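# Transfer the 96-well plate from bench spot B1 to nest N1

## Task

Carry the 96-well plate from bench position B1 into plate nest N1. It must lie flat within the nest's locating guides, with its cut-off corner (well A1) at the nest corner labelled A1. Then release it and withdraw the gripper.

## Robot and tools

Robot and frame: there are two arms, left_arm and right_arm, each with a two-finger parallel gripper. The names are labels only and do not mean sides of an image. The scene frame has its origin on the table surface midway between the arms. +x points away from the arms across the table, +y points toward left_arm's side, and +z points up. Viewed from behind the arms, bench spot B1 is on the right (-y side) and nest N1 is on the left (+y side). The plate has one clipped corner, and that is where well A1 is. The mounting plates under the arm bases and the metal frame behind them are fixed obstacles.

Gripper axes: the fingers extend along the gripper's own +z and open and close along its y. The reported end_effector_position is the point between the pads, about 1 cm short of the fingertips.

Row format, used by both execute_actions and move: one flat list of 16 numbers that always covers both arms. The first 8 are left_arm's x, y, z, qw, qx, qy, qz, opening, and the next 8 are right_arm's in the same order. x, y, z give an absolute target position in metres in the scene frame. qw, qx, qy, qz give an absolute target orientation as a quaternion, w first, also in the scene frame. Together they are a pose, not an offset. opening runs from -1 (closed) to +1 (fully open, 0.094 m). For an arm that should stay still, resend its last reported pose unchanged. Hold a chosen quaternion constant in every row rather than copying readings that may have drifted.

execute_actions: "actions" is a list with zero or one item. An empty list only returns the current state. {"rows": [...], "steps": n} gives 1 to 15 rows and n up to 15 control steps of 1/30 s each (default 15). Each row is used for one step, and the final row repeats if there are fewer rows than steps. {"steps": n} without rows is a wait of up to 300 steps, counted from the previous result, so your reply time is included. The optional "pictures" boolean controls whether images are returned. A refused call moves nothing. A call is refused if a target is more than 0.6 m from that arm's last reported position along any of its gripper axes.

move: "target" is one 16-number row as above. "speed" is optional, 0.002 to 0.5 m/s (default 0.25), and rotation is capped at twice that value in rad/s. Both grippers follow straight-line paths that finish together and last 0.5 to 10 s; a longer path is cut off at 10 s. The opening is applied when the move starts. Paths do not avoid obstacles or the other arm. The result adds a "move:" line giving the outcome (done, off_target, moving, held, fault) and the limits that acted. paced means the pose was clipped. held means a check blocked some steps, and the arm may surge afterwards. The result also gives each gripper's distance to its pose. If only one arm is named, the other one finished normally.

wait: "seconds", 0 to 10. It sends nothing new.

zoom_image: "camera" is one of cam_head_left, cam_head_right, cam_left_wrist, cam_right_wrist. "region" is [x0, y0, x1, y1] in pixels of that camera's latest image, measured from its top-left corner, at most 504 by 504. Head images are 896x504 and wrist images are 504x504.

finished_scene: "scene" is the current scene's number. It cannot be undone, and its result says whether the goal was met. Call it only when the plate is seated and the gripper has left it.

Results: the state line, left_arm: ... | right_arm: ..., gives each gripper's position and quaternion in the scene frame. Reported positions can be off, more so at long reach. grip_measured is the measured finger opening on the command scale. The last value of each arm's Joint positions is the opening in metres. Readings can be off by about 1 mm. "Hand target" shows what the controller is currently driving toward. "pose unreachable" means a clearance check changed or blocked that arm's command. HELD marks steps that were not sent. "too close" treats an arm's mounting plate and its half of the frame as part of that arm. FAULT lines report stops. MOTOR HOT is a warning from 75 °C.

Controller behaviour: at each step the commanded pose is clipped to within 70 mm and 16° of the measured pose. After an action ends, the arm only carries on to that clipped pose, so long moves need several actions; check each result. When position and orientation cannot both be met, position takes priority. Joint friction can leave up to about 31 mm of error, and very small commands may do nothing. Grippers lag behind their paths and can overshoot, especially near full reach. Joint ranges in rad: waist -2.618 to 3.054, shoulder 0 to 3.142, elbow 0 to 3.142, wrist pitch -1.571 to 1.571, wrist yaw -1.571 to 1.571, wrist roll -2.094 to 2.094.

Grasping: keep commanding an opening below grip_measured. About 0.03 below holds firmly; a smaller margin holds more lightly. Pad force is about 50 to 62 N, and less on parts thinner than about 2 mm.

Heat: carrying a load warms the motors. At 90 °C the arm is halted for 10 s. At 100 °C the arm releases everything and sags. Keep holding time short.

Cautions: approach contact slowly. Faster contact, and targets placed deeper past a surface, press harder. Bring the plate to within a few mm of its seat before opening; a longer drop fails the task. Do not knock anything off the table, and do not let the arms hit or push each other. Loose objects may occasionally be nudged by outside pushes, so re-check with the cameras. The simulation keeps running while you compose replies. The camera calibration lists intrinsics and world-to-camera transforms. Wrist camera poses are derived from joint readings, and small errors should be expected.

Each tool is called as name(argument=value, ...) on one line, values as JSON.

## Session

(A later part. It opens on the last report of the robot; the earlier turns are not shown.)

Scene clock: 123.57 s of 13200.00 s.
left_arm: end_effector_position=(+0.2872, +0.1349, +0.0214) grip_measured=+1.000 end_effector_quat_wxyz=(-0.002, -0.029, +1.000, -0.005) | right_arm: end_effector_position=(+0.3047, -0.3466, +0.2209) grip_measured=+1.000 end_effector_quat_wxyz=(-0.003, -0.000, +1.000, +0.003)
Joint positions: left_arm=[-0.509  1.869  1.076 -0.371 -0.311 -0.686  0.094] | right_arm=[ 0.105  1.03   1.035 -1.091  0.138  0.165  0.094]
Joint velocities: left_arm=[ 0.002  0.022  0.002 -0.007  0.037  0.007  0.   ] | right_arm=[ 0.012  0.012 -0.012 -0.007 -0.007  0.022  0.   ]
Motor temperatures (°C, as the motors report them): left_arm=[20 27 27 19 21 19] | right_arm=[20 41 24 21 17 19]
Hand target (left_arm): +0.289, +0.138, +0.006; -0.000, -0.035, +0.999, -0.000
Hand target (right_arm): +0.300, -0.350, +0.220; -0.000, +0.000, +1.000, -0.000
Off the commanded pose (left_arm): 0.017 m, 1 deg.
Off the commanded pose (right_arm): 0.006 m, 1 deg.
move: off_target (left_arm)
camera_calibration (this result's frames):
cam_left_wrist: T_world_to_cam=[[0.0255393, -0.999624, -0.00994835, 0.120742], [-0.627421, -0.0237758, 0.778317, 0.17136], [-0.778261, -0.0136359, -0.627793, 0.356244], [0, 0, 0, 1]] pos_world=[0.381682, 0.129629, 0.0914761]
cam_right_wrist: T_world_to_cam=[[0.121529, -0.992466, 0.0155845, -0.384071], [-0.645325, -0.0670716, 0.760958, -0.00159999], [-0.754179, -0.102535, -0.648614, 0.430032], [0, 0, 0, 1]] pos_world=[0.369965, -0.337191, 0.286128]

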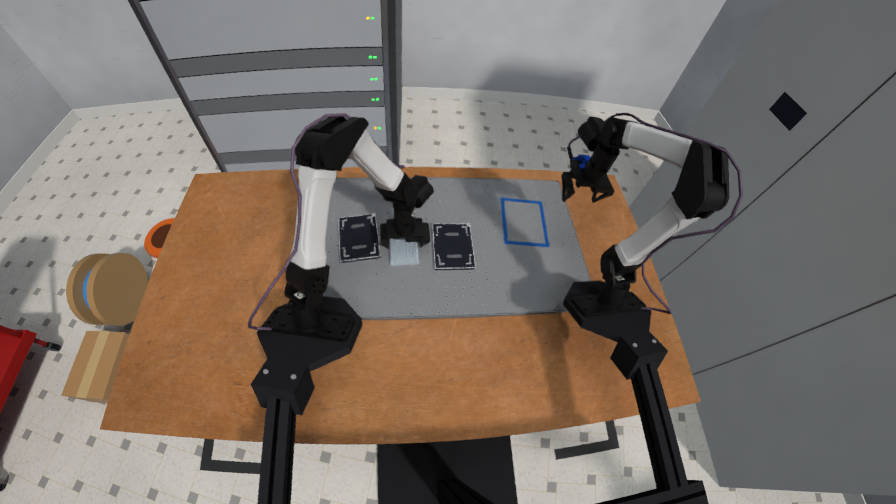

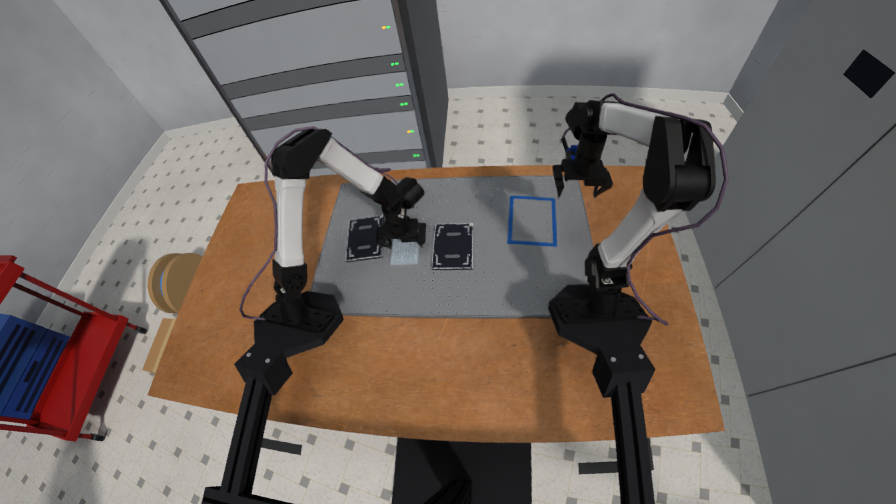

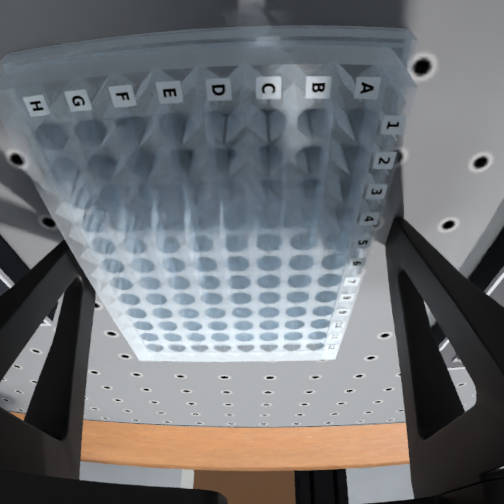

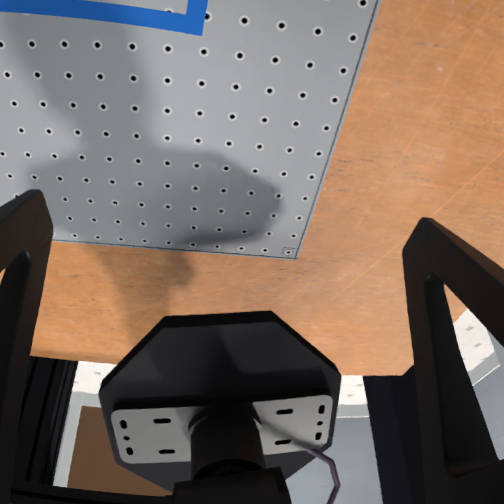

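move(target=[0.285,0.15,0.045,0,-0.035,0.999,0,1, 0.30,-0.35,0.22,0,0,1,0,1], speed=0.02)

move(target=[0.285,0.152,0.005,0,-0.035,0.999,0,1, 0.30,-0.35,0.22,0,0,1,0,1], speed=0.02)

Scene clock: 127.83 s of 13200.00 s.
left_arm: end_effector_position=(+0.2910, +0.1415, +0.0438) grip_measured=+1.000 end_effector_quat_wxyz=(+0.006, -0.033, +0.999, -0.011) | right_arm: end_effector_position=(+0.3047, -0.3466, +0.2209) grip_measured=+1.000 end_effector_quat_wxyz=(-0.003, -0.000, +1.000, +0.003)
Joint positions: left_arm=[-0.509  1.782  1.052 -0.414 -0.312 -0.688  0.094] | right_arm=[ 0.105  1.03   1.035 -1.091  0.138  0.165  0.094]
Joint velocities: left_arm=[-0.002  0.007 -0.007  0.037  0.081  0.007  0.   ] | right_arm=[ 0.012 -0.002  0.017  0.007  0.037  0.051  0.   ]
Motor temperatures (°C, as the motors report them): left_arm=[20 27 26 19 21 19] | right_arm=[20 40 23 21 17 19]
Hand target (left_arm): +0.285, +0.150, +0.045; +0.000, -0.035, +0.999, -0.000
Hand target (right_arm): +0.300, -0.350, +0.220; -0.000, +0.000, +1.000, -0.000
Off the commanded pose (left_arm): 0.010 m, 1 deg.
Off the commanded pose (right_arm): 0.006 m, 1 deg.
move: done
camera_calibration (this result's frames):
cam_left_wrist: T_world_to_cam=[[0.033029, -0.999454, 0.00127184, 0.124774], [-0.639184, -0.0201448, 0.76879, 0.159759], [-0.768344, -0.0262053, -0.6395, 0.372699], [0, 0, 0, 1]] pos_world=[0.384355, 0.137691, 0.115361]
cam_right_wrist: T_world_to_cam=[[0.121529, -0.992466, 0.0155845, -0.384071], [-0.645325, -0.0670716, 0.760958, -0.00159999], [-0.754179, -0.102535, -0.648614, 0.430032], [0, 0, 0, 1]] pos_world=[0.369965, -0.337191, 0.286128]

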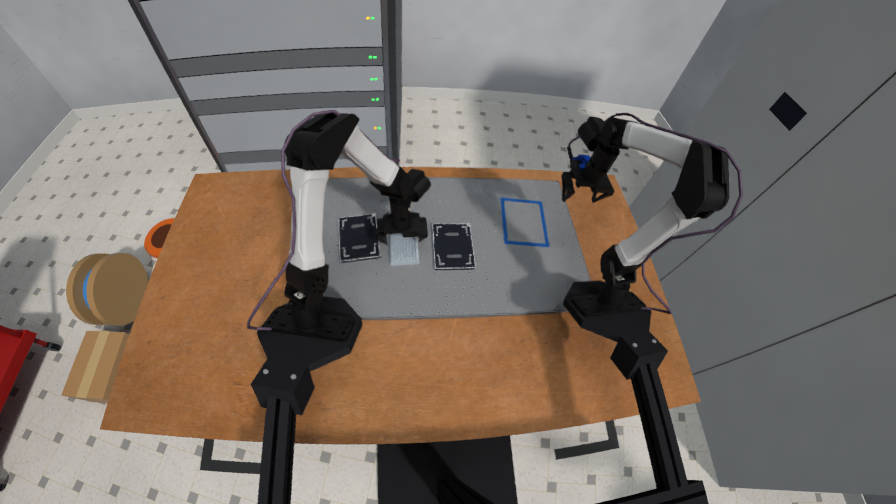

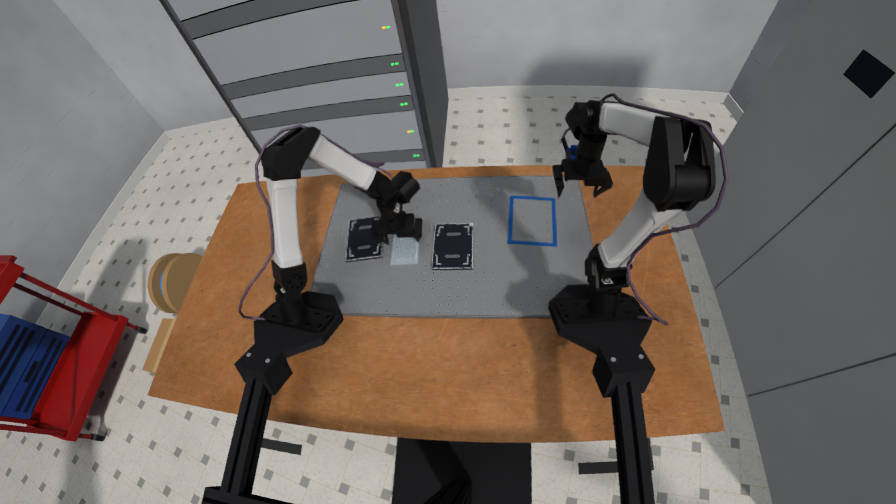

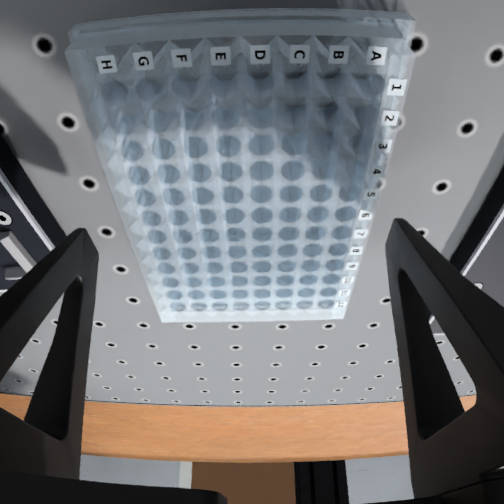

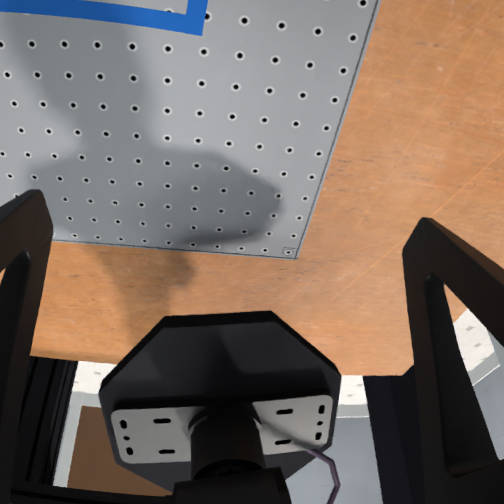

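Scene clock: 130.10 s of 13200.00 s.
left_arm: end_effector_position=(+0.2924, +0.1451, +0.0216) grip_measured=+1.000 end_effector_quat_wxyz=(+0.008, -0.036, +0.999, -0.006) | right_arm: end_effector_position=(+0.3047, -0.3466, +0.2209) grip_measured=+1.000 end_effector_quat_wxyz=(-0.003, -0.000, +1.000, +0.003)
Joint positions: left_arm=[-0.483  1.845  1.045 -0.339 -0.312 -0.67   0.094] | right_arm=[ 0.105  1.03   1.035 -1.091  0.138  0.165  0.094]
Joint velocities: left_arm=[-0.007 -0.002  0.012 -0.051  0.007 -0.051  0.   ] | right_arm=[-0.017 -0.007 -0.017  0.007  0.037 -0.022  0.   ]
Motor temperatures (°C, as the motors report them): left_arm=[20 27 26 19 21 19] | right_arm=[20 40 23 21 17 19]
Hand target (left_arm): +0.284, +0.153, +0.006; -0.000, -0.035, +0.999, +0.000
Hand target (right_arm): +0.300, -0.350, +0.220; -0.000, +0.000, +1.000, -0.000
Off the commanded pose (left_arm): 0.019 m, 1 deg.
Off the commanded pose (right_arm): 0.006 m, 1 deg.
move: off_target (left_arm)
camera_calibration (this result's frames):
cam_left_wrist: T_world_to_cam=[[0.0397557, -0.999171, -0.00873496, 0.126576], [-0.642312, -0.0322512, 0.765764, 0.180616], [-0.765411, -0.0248329, -0.643062, 0.358698], [0, 0, 0, 1]] pos_world=[0.385531, 0.141204, 0.0934617]
cam_right_wrist: T_world_to_cam=[[0.121529, -0.992466, 0.0155845, -0.384071], [-0.645325, -0.0670716, 0.760958, -0.00159999], [-0.754179, -0.102535, -0.648614, 0.430032], [0, 0, 0, 1]] pos_world=[0.369965, -0.337191, 0.286128]

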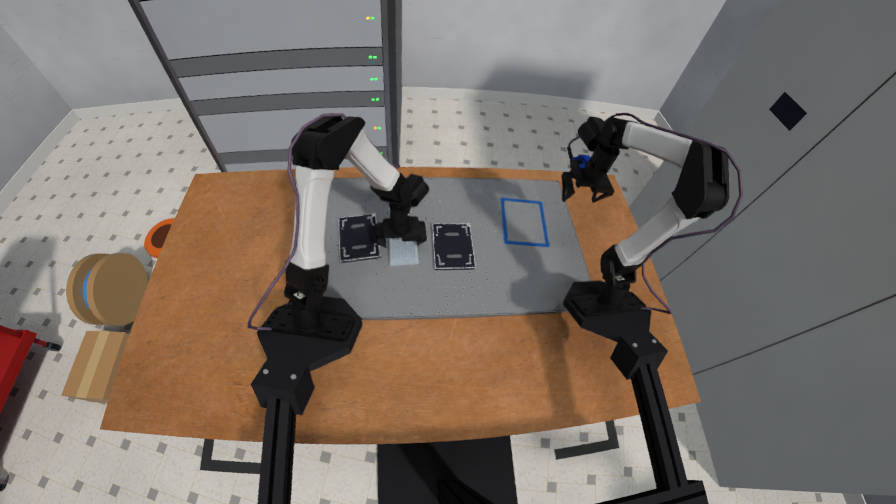

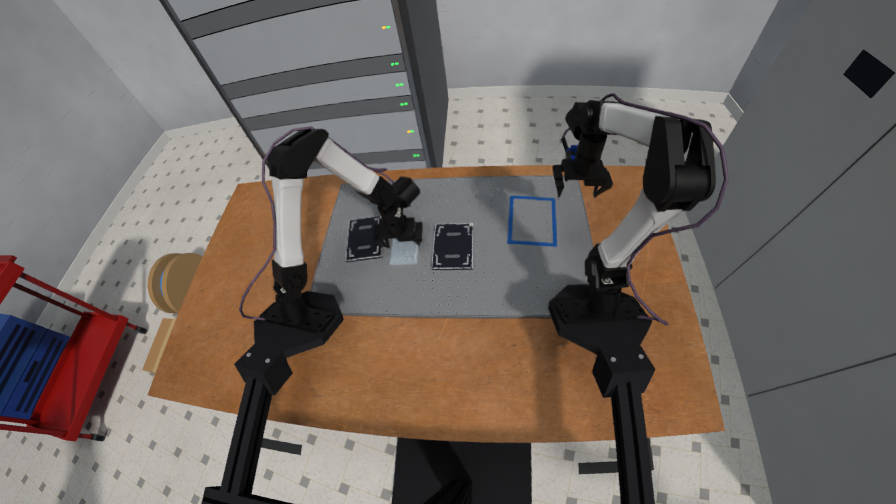

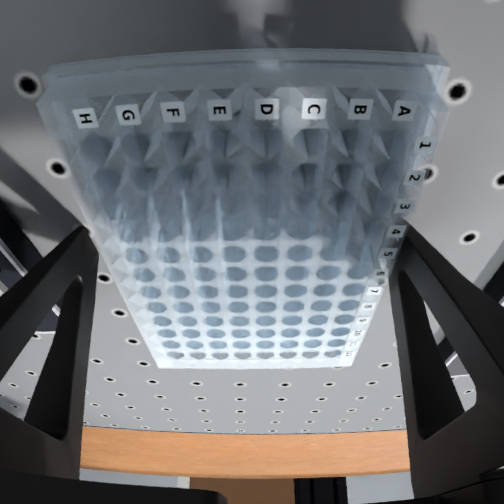

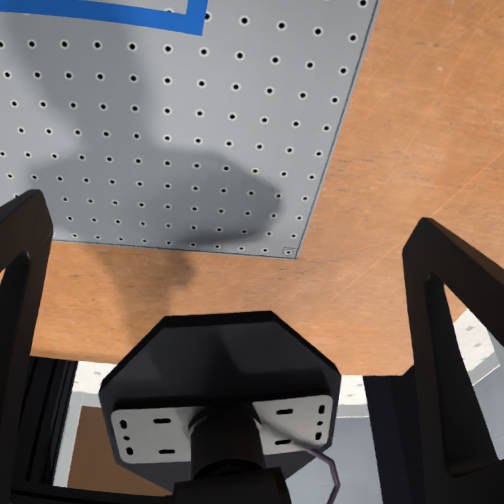

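move(target=[0.262,0.153,-0.005,0,-0.035,0.999,0,1, 0.30,-0.35,0.22,0,0,1,0,1], speed=0.015)

Scene clock: 135.07 s of 13200.00 s.
left_arm: end_effector_position=(+0.2905, +0.1456, +0.0207) grip_measured=+1.000 end_effector_quat_wxyz=(+0.041, -0.035, +0.999, -0.004) | right_arm: end_effector_position=(+0.3047, -0.3466, +0.2209) grip_measured=+1.000 end_effector_quat_wxyz=(-0.003, -0.000, +1.000, +0.003)
Joint positions: left_arm=[-0.504  1.828  0.978 -0.242 -0.362 -0.67   0.094] | right_arm=[ 0.105  1.03   1.035 -1.091  0.138  0.165  0.094]
Joint velocities: left_arm=[-0.007  0.002 -0.007  0.022  0.007 -0.022  0.   ] | right_arm=[-0.007 -0.002 -0.017  0.022 -0.095  0.037  0.   ]
Motor temperatures (°C, as the motors report them): left_arm=[20 27 26 19 21 19] | right_arm=[19 39 23 21 17 19]
Hand target (left_arm): +0.261, +0.154, -0.002; -0.001, -0.036, +0.999, +0.001
Hand target (right_arm): +0.300, -0.350, +0.220; -0.000, +0.000, +1.000, -0.000
Off the commanded pose (left_arm): 0.039 m, 5 deg.
Off the commanded pose (right_arm): 0.006 m, 1 deg.
move: off_target (left_arm)
camera_calibration (this result's frames):
cam_left_wrist: T_world_to_cam=[[0.0395562, -0.99915, -0.011626, 0.127267], [-0.691025, -0.035758, 0.721946, 0.195645], [-0.721748, -0.0205236, -0.691852, 0.344338], [0, 0, 0, 1]] pos_world=[0.378687, 0.141222, 0.0984653]
cam_right_wrist: T_world_to_cam=[[0.121529, -0.992466, 0.0155845, -0.384071], [-0.645325, -0.0670716, 0.760958, -0.00159999], [-0.754179, -0.102535, -0.648614, 0.430032], [0, 0, 0, 1]] pos_world=[0.369965, -0.337191, 0.286128]

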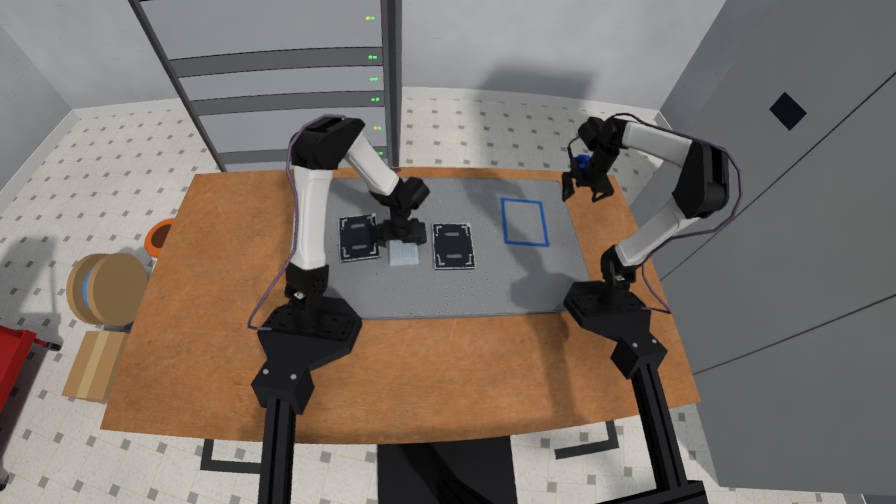

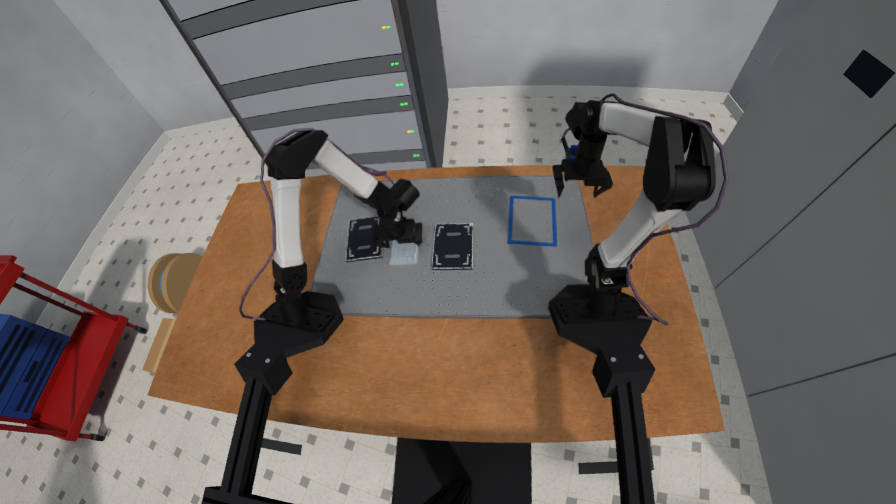

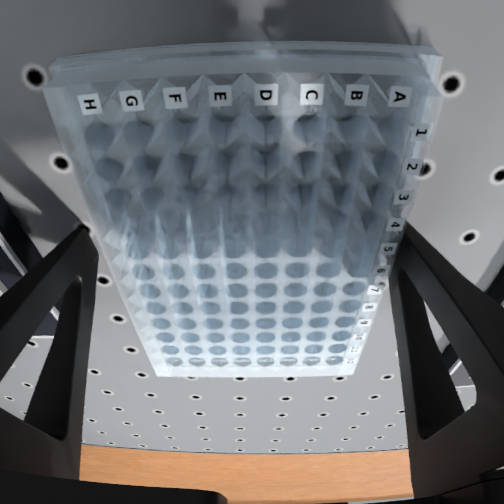

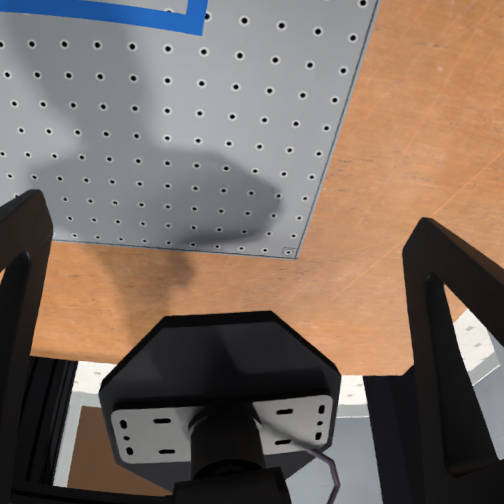

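move(target=[0.265,0.152,0.035,0,-0.035,0.999,0,1, 0.30,-0.35,0.22,0,0,1,0,1], speed=0.02)

move(target=[0.265,0.153,0.006,0,-0.035,0.999,0,1, 0.30,-0.35,0.22,0,0,1,0,1], speed=0.02)

Scene clock: 139.80 s of 13200.00 s.
left_arm: end_effector_position=(+0.2743, +0.1510, +0.0322) grip_measured=+1.000 end_effector_quat_wxyz=(+0.010, -0.039, +0.999, +0.001) | right_arm: end_effector_position=(+0.3047, -0.3466, +0.2209) grip_measured=+1.000 end_effector_quat_wxyz=(-0.003, -0.000, +1.000, +0.003)
Joint positions: left_arm=[-0.516  1.784  0.968 -0.339 -0.338 -0.709  0.094] | right_arm=[ 0.105  1.03   1.035 -1.091  0.138  0.165  0.094]
Joint velocities: left_arm=[ 0.022 -0.002 -0.017 -0.007 -0.066 -0.022  0.   ] | right_arm=[-0.017  0.017  0.002  0.007  0.037 -0.007  0.   ]
Motor temperatures (°C, as the motors report them): left_arm=[20 27 25 19 21 19] | right_arm=[19 38 23 21 17 19]
Hand target (left_arm): +0.265, +0.152, +0.035; -0.000, -0.035, +0.999, +0.001
Hand target (right_arm): +0.300, -0.350, +0.220; -0.000, +0.000, +1.000, -0.000
Off the commanded pose (left_arm): 0.010 m, 1 deg.
Off the commanded pose (right_arm): 0.006 m, 1 deg.
move: done
camera_calibration (this result's frames):
cam_left_wrist: T_world_to_cam=[[0.0453033, -0.998735, -0.0218238, 0.132154], [-0.644435, -0.0459108, 0.763279, 0.16369], [-0.763316, -0.020515, -0.6457, 0.350661], [0, 0, 0, 1]] pos_world=[0.367166, 0.146696, 0.104365]
cam_right_wrist: T_world_to_cam=[[0.121529, -0.992466, 0.0155845, -0.384071], [-0.645325, -0.0670716, 0.760958, -0.00159999], [-0.754179, -0.102535, -0.648614, 0.430032], [0, 0, 0, 1]] pos_world=[0.369965, -0.337191, 0.286128]

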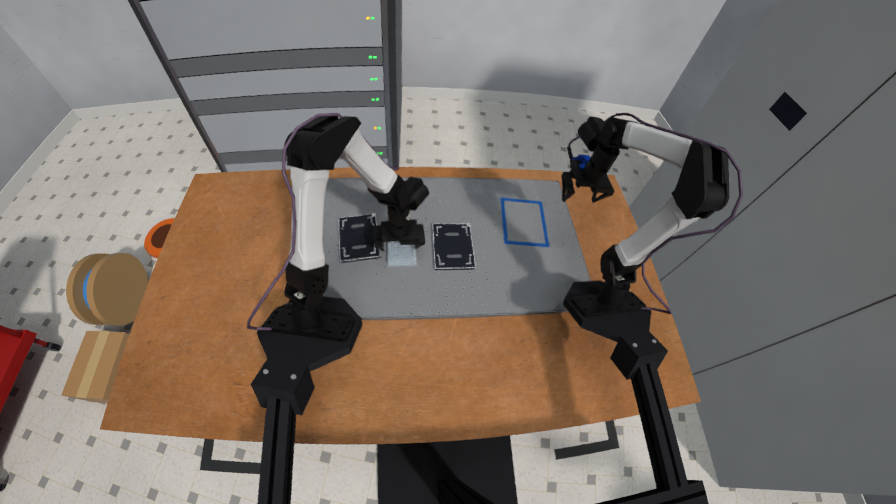

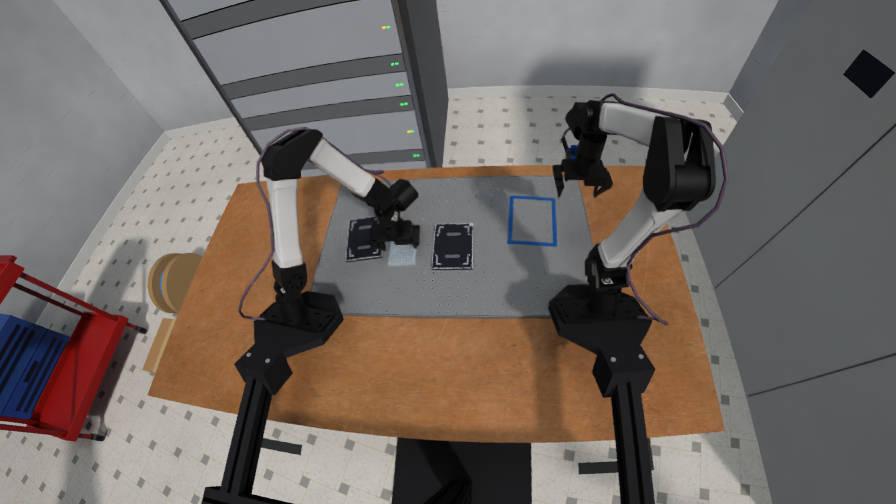

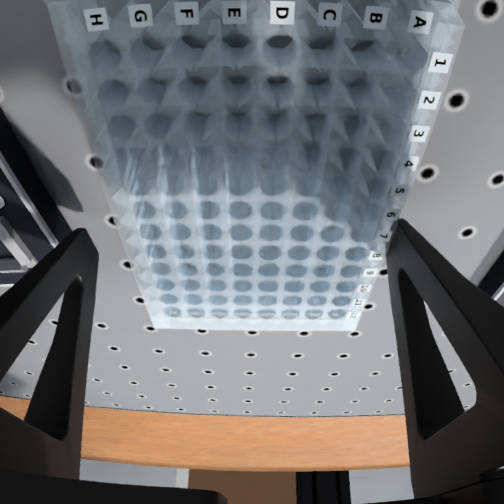

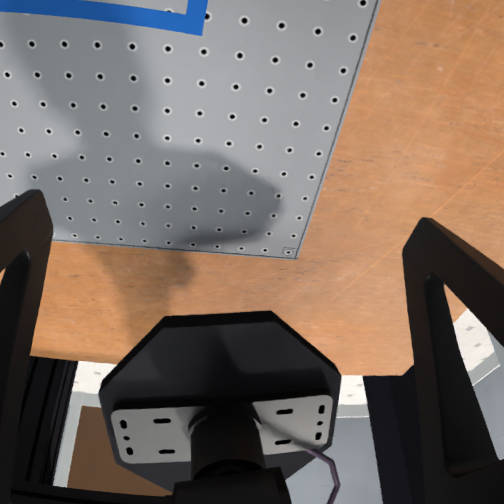

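Scene clock: 141.43 s of 13200.00 s.
left_arm: end_effector_position=(+0.2740, +0.1469, +0.0215) grip_measured=+1.000 end_effector_quat_wxyz=(+0.010, -0.037, +0.999, -0.005) | right_arm: end_effector_position=(+0.3047, -0.3466, +0.2209) grip_measured=+1.000 end_effector_quat_wxyz=(-0.003, -0.000, +1.000, +0.003)
Joint positions: left_arm=[-0.511  1.821  0.968 -0.292 -0.327 -0.698  0.094] | right_arm=[ 0.105  1.03   1.035 -1.091  0.138  0.165  0.094]
Joint velocities: left_arm=[-0.012  0.002 -0.002  0.022  0.007  0.066  0.   ] | right_arm=[-0.002  0.002 -0.007  0.066 -0.022 -0.022  0.   ]
Motor temperatures (°C, as the motors report them): left_arm=[20 27 25 19 21 19] | right_arm=[19 38 23 21 17 19]
Hand target (left_arm): +0.264, +0.153, +0.007; -0.000, -0.035, +0.999, +0.000
Hand target (right_arm): +0.300, -0.350, +0.220; -0.000, +0.000, +1.000, -0.000
Off the commanded pose (left_arm): 0.019 m, 1 deg.
Off the commanded pose (right_arm): 0.006 m, 1 deg.
move: off_target (left_arm)
camera_calibration (this result's frames):
cam_left_wrist: T_world_to_cam=[[0.0420428, -0.999069, -0.00967905, 0.128477], [-0.645633, -0.0345602, 0.762865, 0.170223], [-0.762489, -0.0258239, -0.646485, 0.343999], [0, 0, 0, 1]] pos_world=[0.366796, 0.143123, 0.0937759]
cam_right_wrist: T_world_to_cam=[[0.121529, -0.992466, 0.0155845, -0.384071], [-0.645325, -0.0670716, 0.760958, -0.00159999], [-0.754179, -0.102535, -0.648614, 0.430032], [0, 0, 0, 1]] pos_world=[0.369965, -0.337191, 0.286128]

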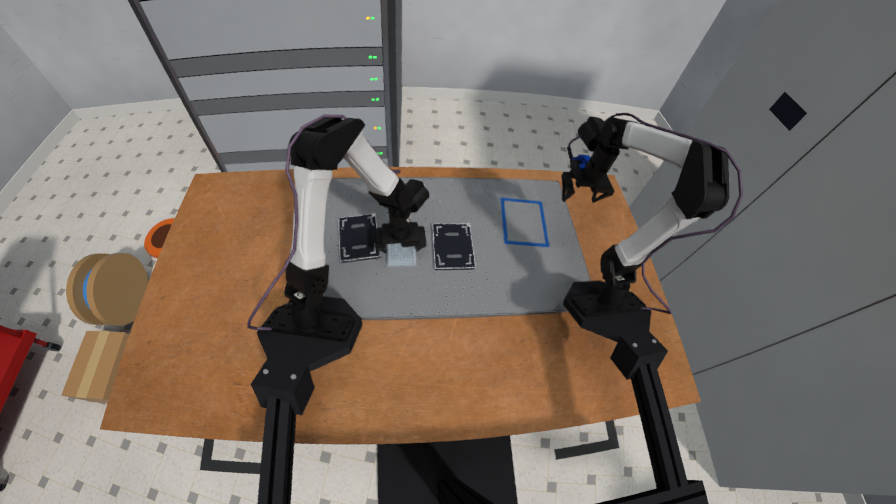

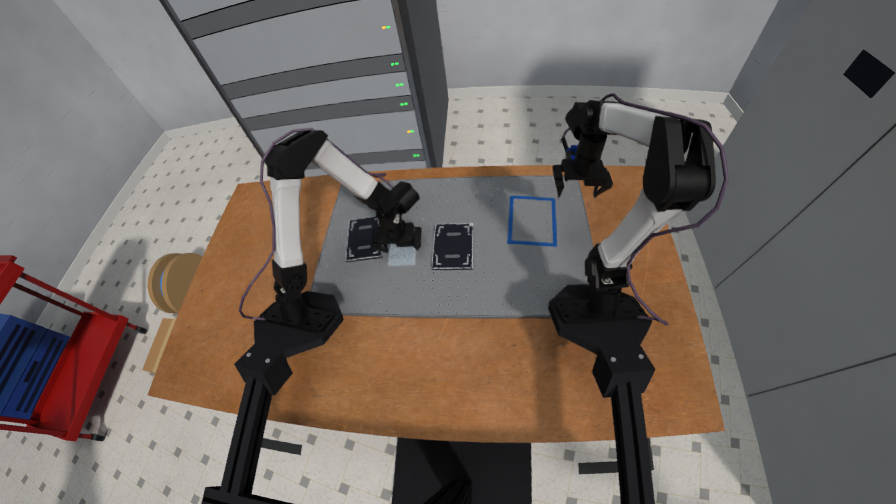

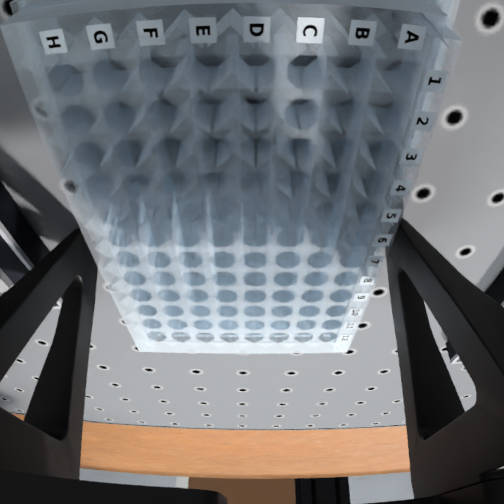

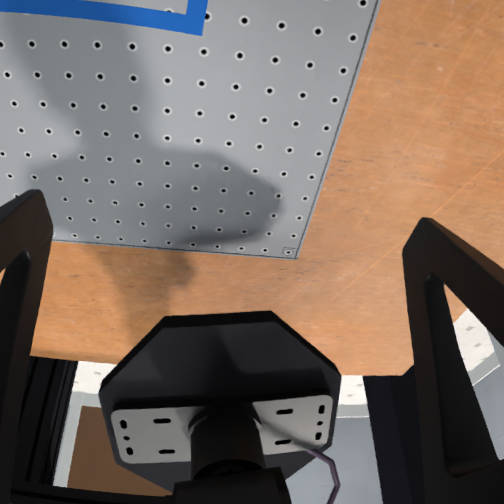

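move(target=[0.265,0.153,0.004,0,-0.035,0.999,0,0.74, 0.30,-0.35,0.22,0,0,1,0,1], speed=0.02)

move(target=[0.27,0.153,0.09,0,-0.035,0.999,0,0.74, 0.30,-0.35,0.22,0,0,1,0,1], speed=0.05)

Scene clock: 146.57 s of 13200.00 s.
left_arm: end_effector_position=(+0.2742, +0.1469, +0.0214) grip_measured=+0.775 end_effector_quat_wxyz=(+0.011, -0.037, +0.999, -0.005) | right_arm: end_effector_position=(+0.3047, -0.3466, +0.2209) grip_measured=+1.000 end_effector_quat_wxyz=(-0.003, -0.000, +1.000, +0.003)
Joint positions: left_arm=[-0.511  1.821  0.968 -0.291 -0.328 -0.697  0.083] | right_arm=[ 0.105  1.03   1.035 -1.091  0.138  0.165  0.094]
Joint velocities: left_arm=[-0.022  0.007 -0.002  0.007  0.037  0.022 -0.   ] | right_arm=[-0.002 -0.002  0.022  0.007  0.007  0.051  0.   ]
Motor temperatures (°C, as the motors report them): left_arm=[20 27 25 19 21 19] | right_arm=[19 37 23 21 17 19]
Hand target (left_arm): +0.264, +0.154, +0.005; -0.000, -0.035, +0.999, +0.000
Hand target (right_arm): +0.300, -0.350, +0.220; -0.000, +0.000, +1.000, -0.000
Off the commanded pose (left_arm): 0.021 m, 1 deg.
Off the commanded pose (right_arm): 0.006 m, 1 deg.
After step 90, 0.87 s passed at rest.
move: off_target (left_arm)
camera_calibration (this result's frames):
cam_left_wrist: T_world_to_cam=[[0.0415506, -0.999088, -0.00984448, 0.128582], [-0.646441, -0.0343948, 0.762188, 0.170641], [-0.761831, -0.0253055, -0.647281, 0.343846], [0, 0, 0, 1]] pos_world=[0.36692, 0.143035, 0.0937701]
cam_right_wrist: T_world_to_cam=[[0.121529, -0.992466, 0.0155845, -0.384071], [-0.645325, -0.0670716, 0.760958, -0.00159999], [-0.754179, -0.102535, -0.648614, 0.430032], [0, 0, 0, 1]] pos_world=[0.369965, -0.337191, 0.286128]

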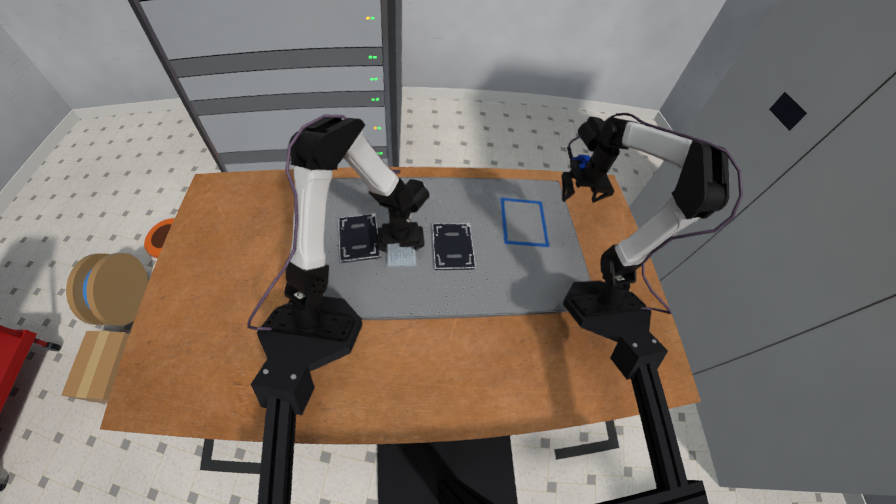

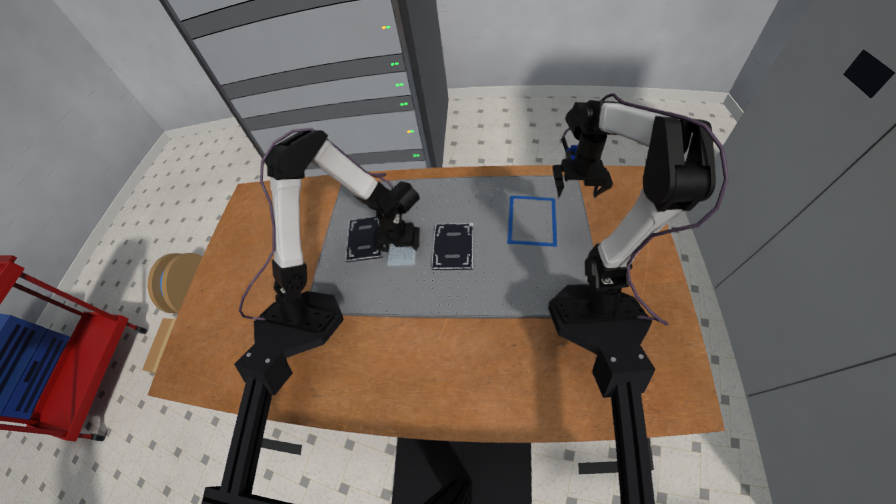

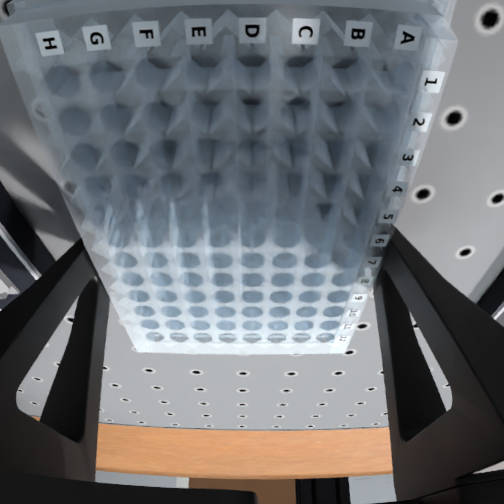

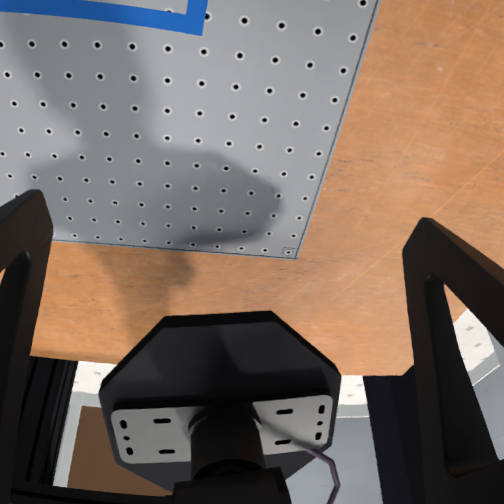

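Scene clock: 148.43 s of 13200.00 s.
left_arm: end_effector_position=(+0.2656, +0.1564, +0.0828) grip_measured=+0.775 end_effector_quat_wxyz=(-0.007, -0.033, +0.999, +0.003) | right_arm: end_effector_position=(+0.3047, -0.3466, +0.2209) grip_measured=+1.000 end_effector_quat_wxyz=(-0.003, -0.000, +1.000, +0.003)
Joint positions: left_arm=[-0.564  1.629  0.987 -0.561 -0.338 -0.755  0.083] | right_arm=[ 0.105  1.03   1.035 -1.091  0.138  0.165  0.094]
Joint velocities: left_arm=[-0.002 -0.022  0.002 -0.022 -0.037 -0.037  0.001] | right_arm=[-0.017 -0.017  0.012 -0.007  0.051 -0.037  0.   ]
Motor temperatures (°C, as the motors report them): left_arm=[20 27 25 19 21 19] | right_arm=[19 37 23 21 17 19]
Hand target (left_arm): +0.270, +0.153, +0.091; -0.000, -0.035, +0.999, +0.000
Hand target (right_arm): +0.300, -0.350, +0.220; -0.000, +0.000, +1.000, -0.000
Off the commanded pose (left_arm): 0.009 m, 1 deg.
Off the commanded pose (right_arm): 0.006 m, 1 deg.
move: done
camera_calibration (this result's frames):
cam_left_wrist: T_world_to_cam=[[0.0331691, -0.999077, -0.0272997, 0.14271], [-0.618086, -0.0419701, 0.784989, 0.110329], [-0.78541, -0.00916385, -0.618908, 0.378697], [0, 0, 0, 1]] pos_world=[0.360891, 0.150679, 0.151667]
cam_right_wrist: T_world_to_cam=[[0.121529, -0.992466, 0.0155845, -0.384071], [-0.645325, -0.0670716, 0.760958, -0.00159999], [-0.754179, -0.102535, -0.648614, 0.430032], [0, 0, 0, 1]] pos_world=[0.369965, -0.337191, 0.286128]

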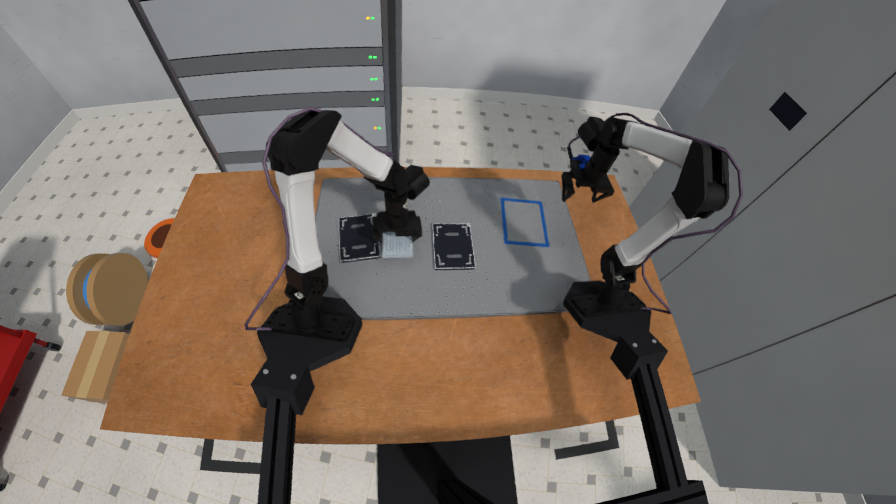

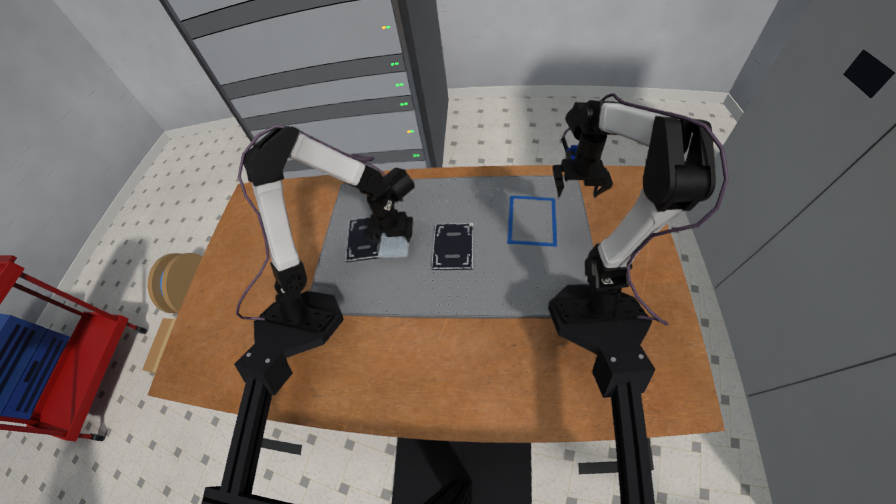

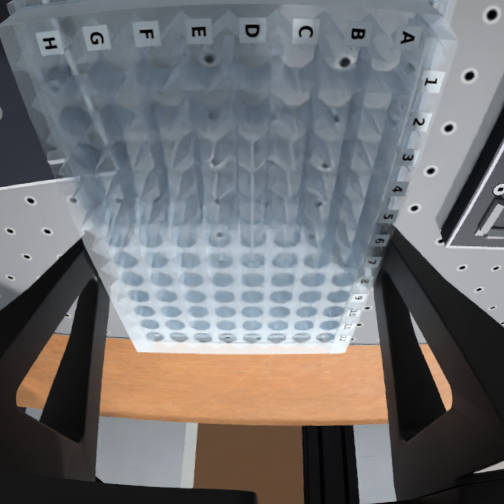

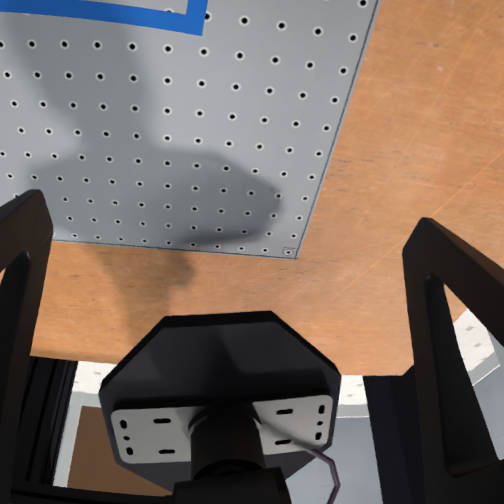

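move(target=[0.325,0.283,0.07,0,-0.087,0.996,0,0.74, 0.30,-0.35,0.22,0,0,1,0,1], speed=0.06)

zoom_image(camera="cam_head_left", region=[310, 180, 430, 280])

zoom_image(camera="cam_head_right", region=[310, 180, 430, 280])

Scene clock: 154.87 s of 13200.00 s.
left_arm: end_effector_position=(+0.3193, +0.2834, +0.0658) grip_measured=+0.775 end_effector_quat_wxyz=(-0.013, -0.089, +0.996, +0.006) | right_arm: end_effector_position=(+0.3047, -0.3466, +0.2209) grip_measured=+1.000 end_effector_quat_wxyz=(-0.003, -0.000, +1.000, +0.003)
Joint positions: left_arm=[-0.08   1.543  0.943 -0.506 -0.137 -0.414  0.083] | right_arm=[ 0.105  1.03   1.035 -1.091  0.138  0.165  0.094]
Joint velocities: left_arm=[ 0.002  0.007  0.002 -0.11   0.037 -0.037  0.001] | right_arm=[ 0.012 -0.012  0.027 -0.051 -0.051 -0.051  0.   ]
Motor temperatures (°C, as the motors report them): left_arm=[21 28 25 19 21 19] | right_arm=[19 36 23 21 17 19]
Hand target (left_arm): +0.327, +0.283, +0.070; +0.001, -0.088, +0.996, -0.003
Hand target (right_arm): +0.300, -0.350, +0.220; -0.000, +0.000, +1.000, -0.000
Off the commanded pose (left_arm): 0.007 m, 2 deg.
Off the commanded pose (right_arm): 0.006 m, 1 deg.
After step 90, 0.83 s passed at rest.
move: done
camera_calibration (this result's frames):
cam_left_wrist: T_world_to_cam=[[0.143774, -0.989007, -0.0345638, 0.229686], [-0.60019, -0.114914, 0.79156, 0.176727], [-0.78683, -0.0930606, -0.610114, 0.435125], [0, 0, 0, 1]] pos_world=[0.415416, 0.287962, 0.133525]
cam_right_wrist: T_world_to_cam=[[0.121529, -0.992466, 0.0155845, -0.384071], [-0.645325, -0.0670716, 0.760958, -0.00159999], [-0.754179, -0.102535, -0.648614, 0.430032], [0, 0, 0, 1]] pos_world=[0.369965, -0.337191, 0.286128]

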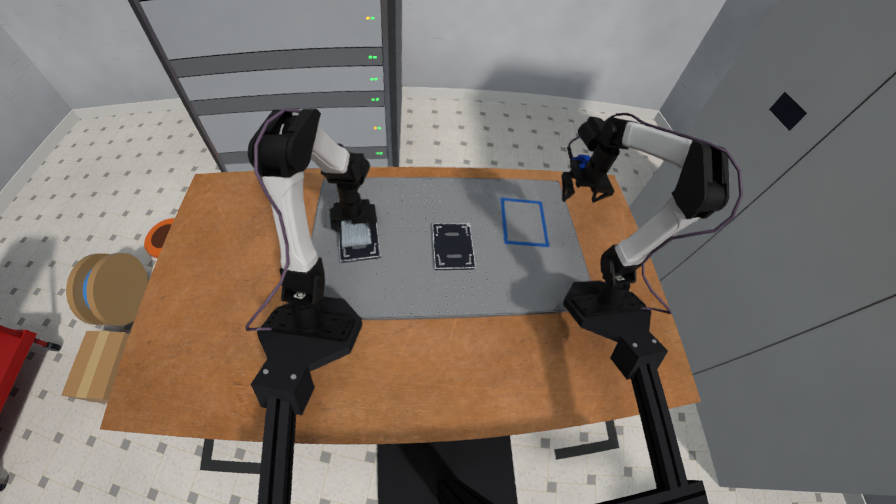

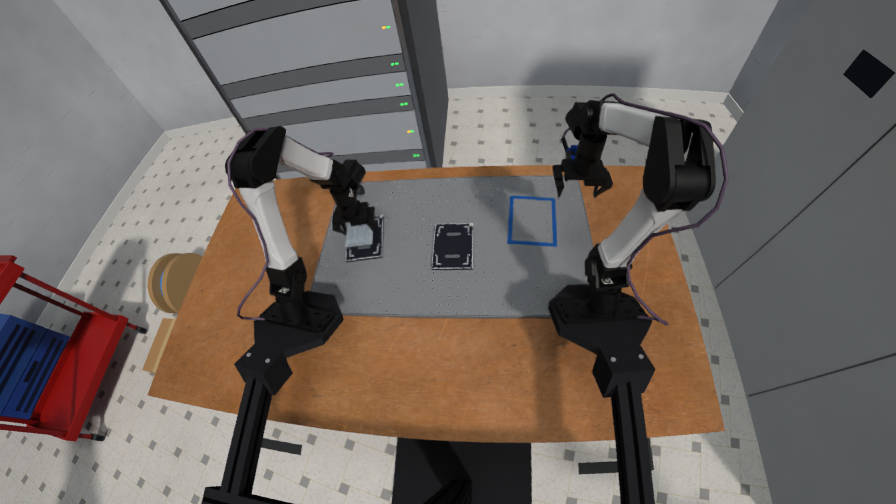

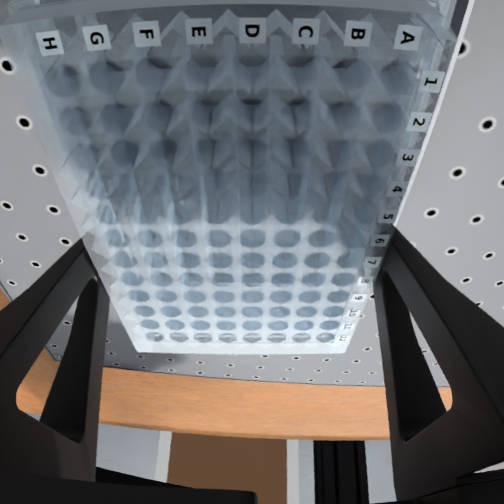

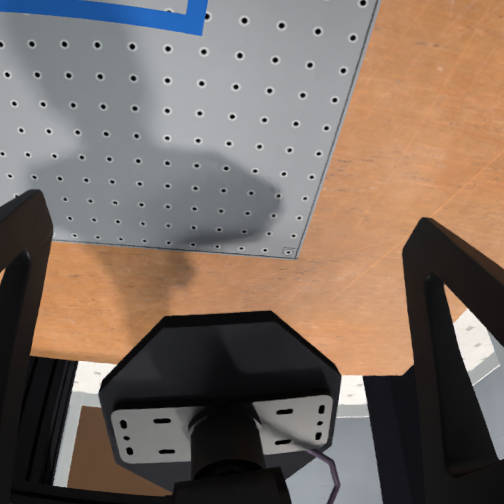

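Region (310, 180, 430, 280) of cam_head_left's 896x504 image, scaled by 4.200, with more detail than that image has.

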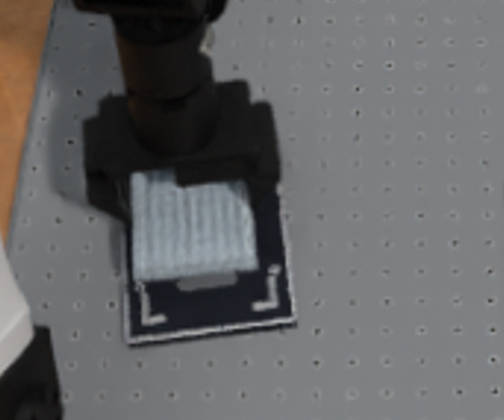

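Region (310, 180, 430, 280) of cam_head_right's 896x504 image, scaled by 4.200, with more detail than that image has.

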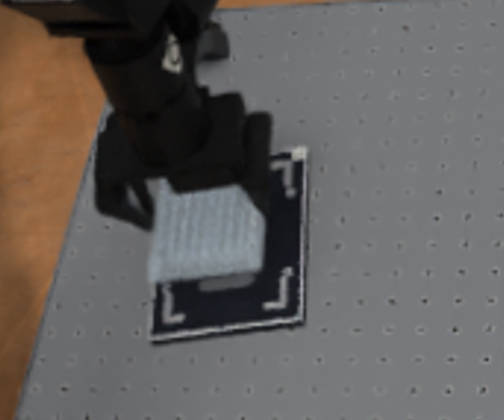

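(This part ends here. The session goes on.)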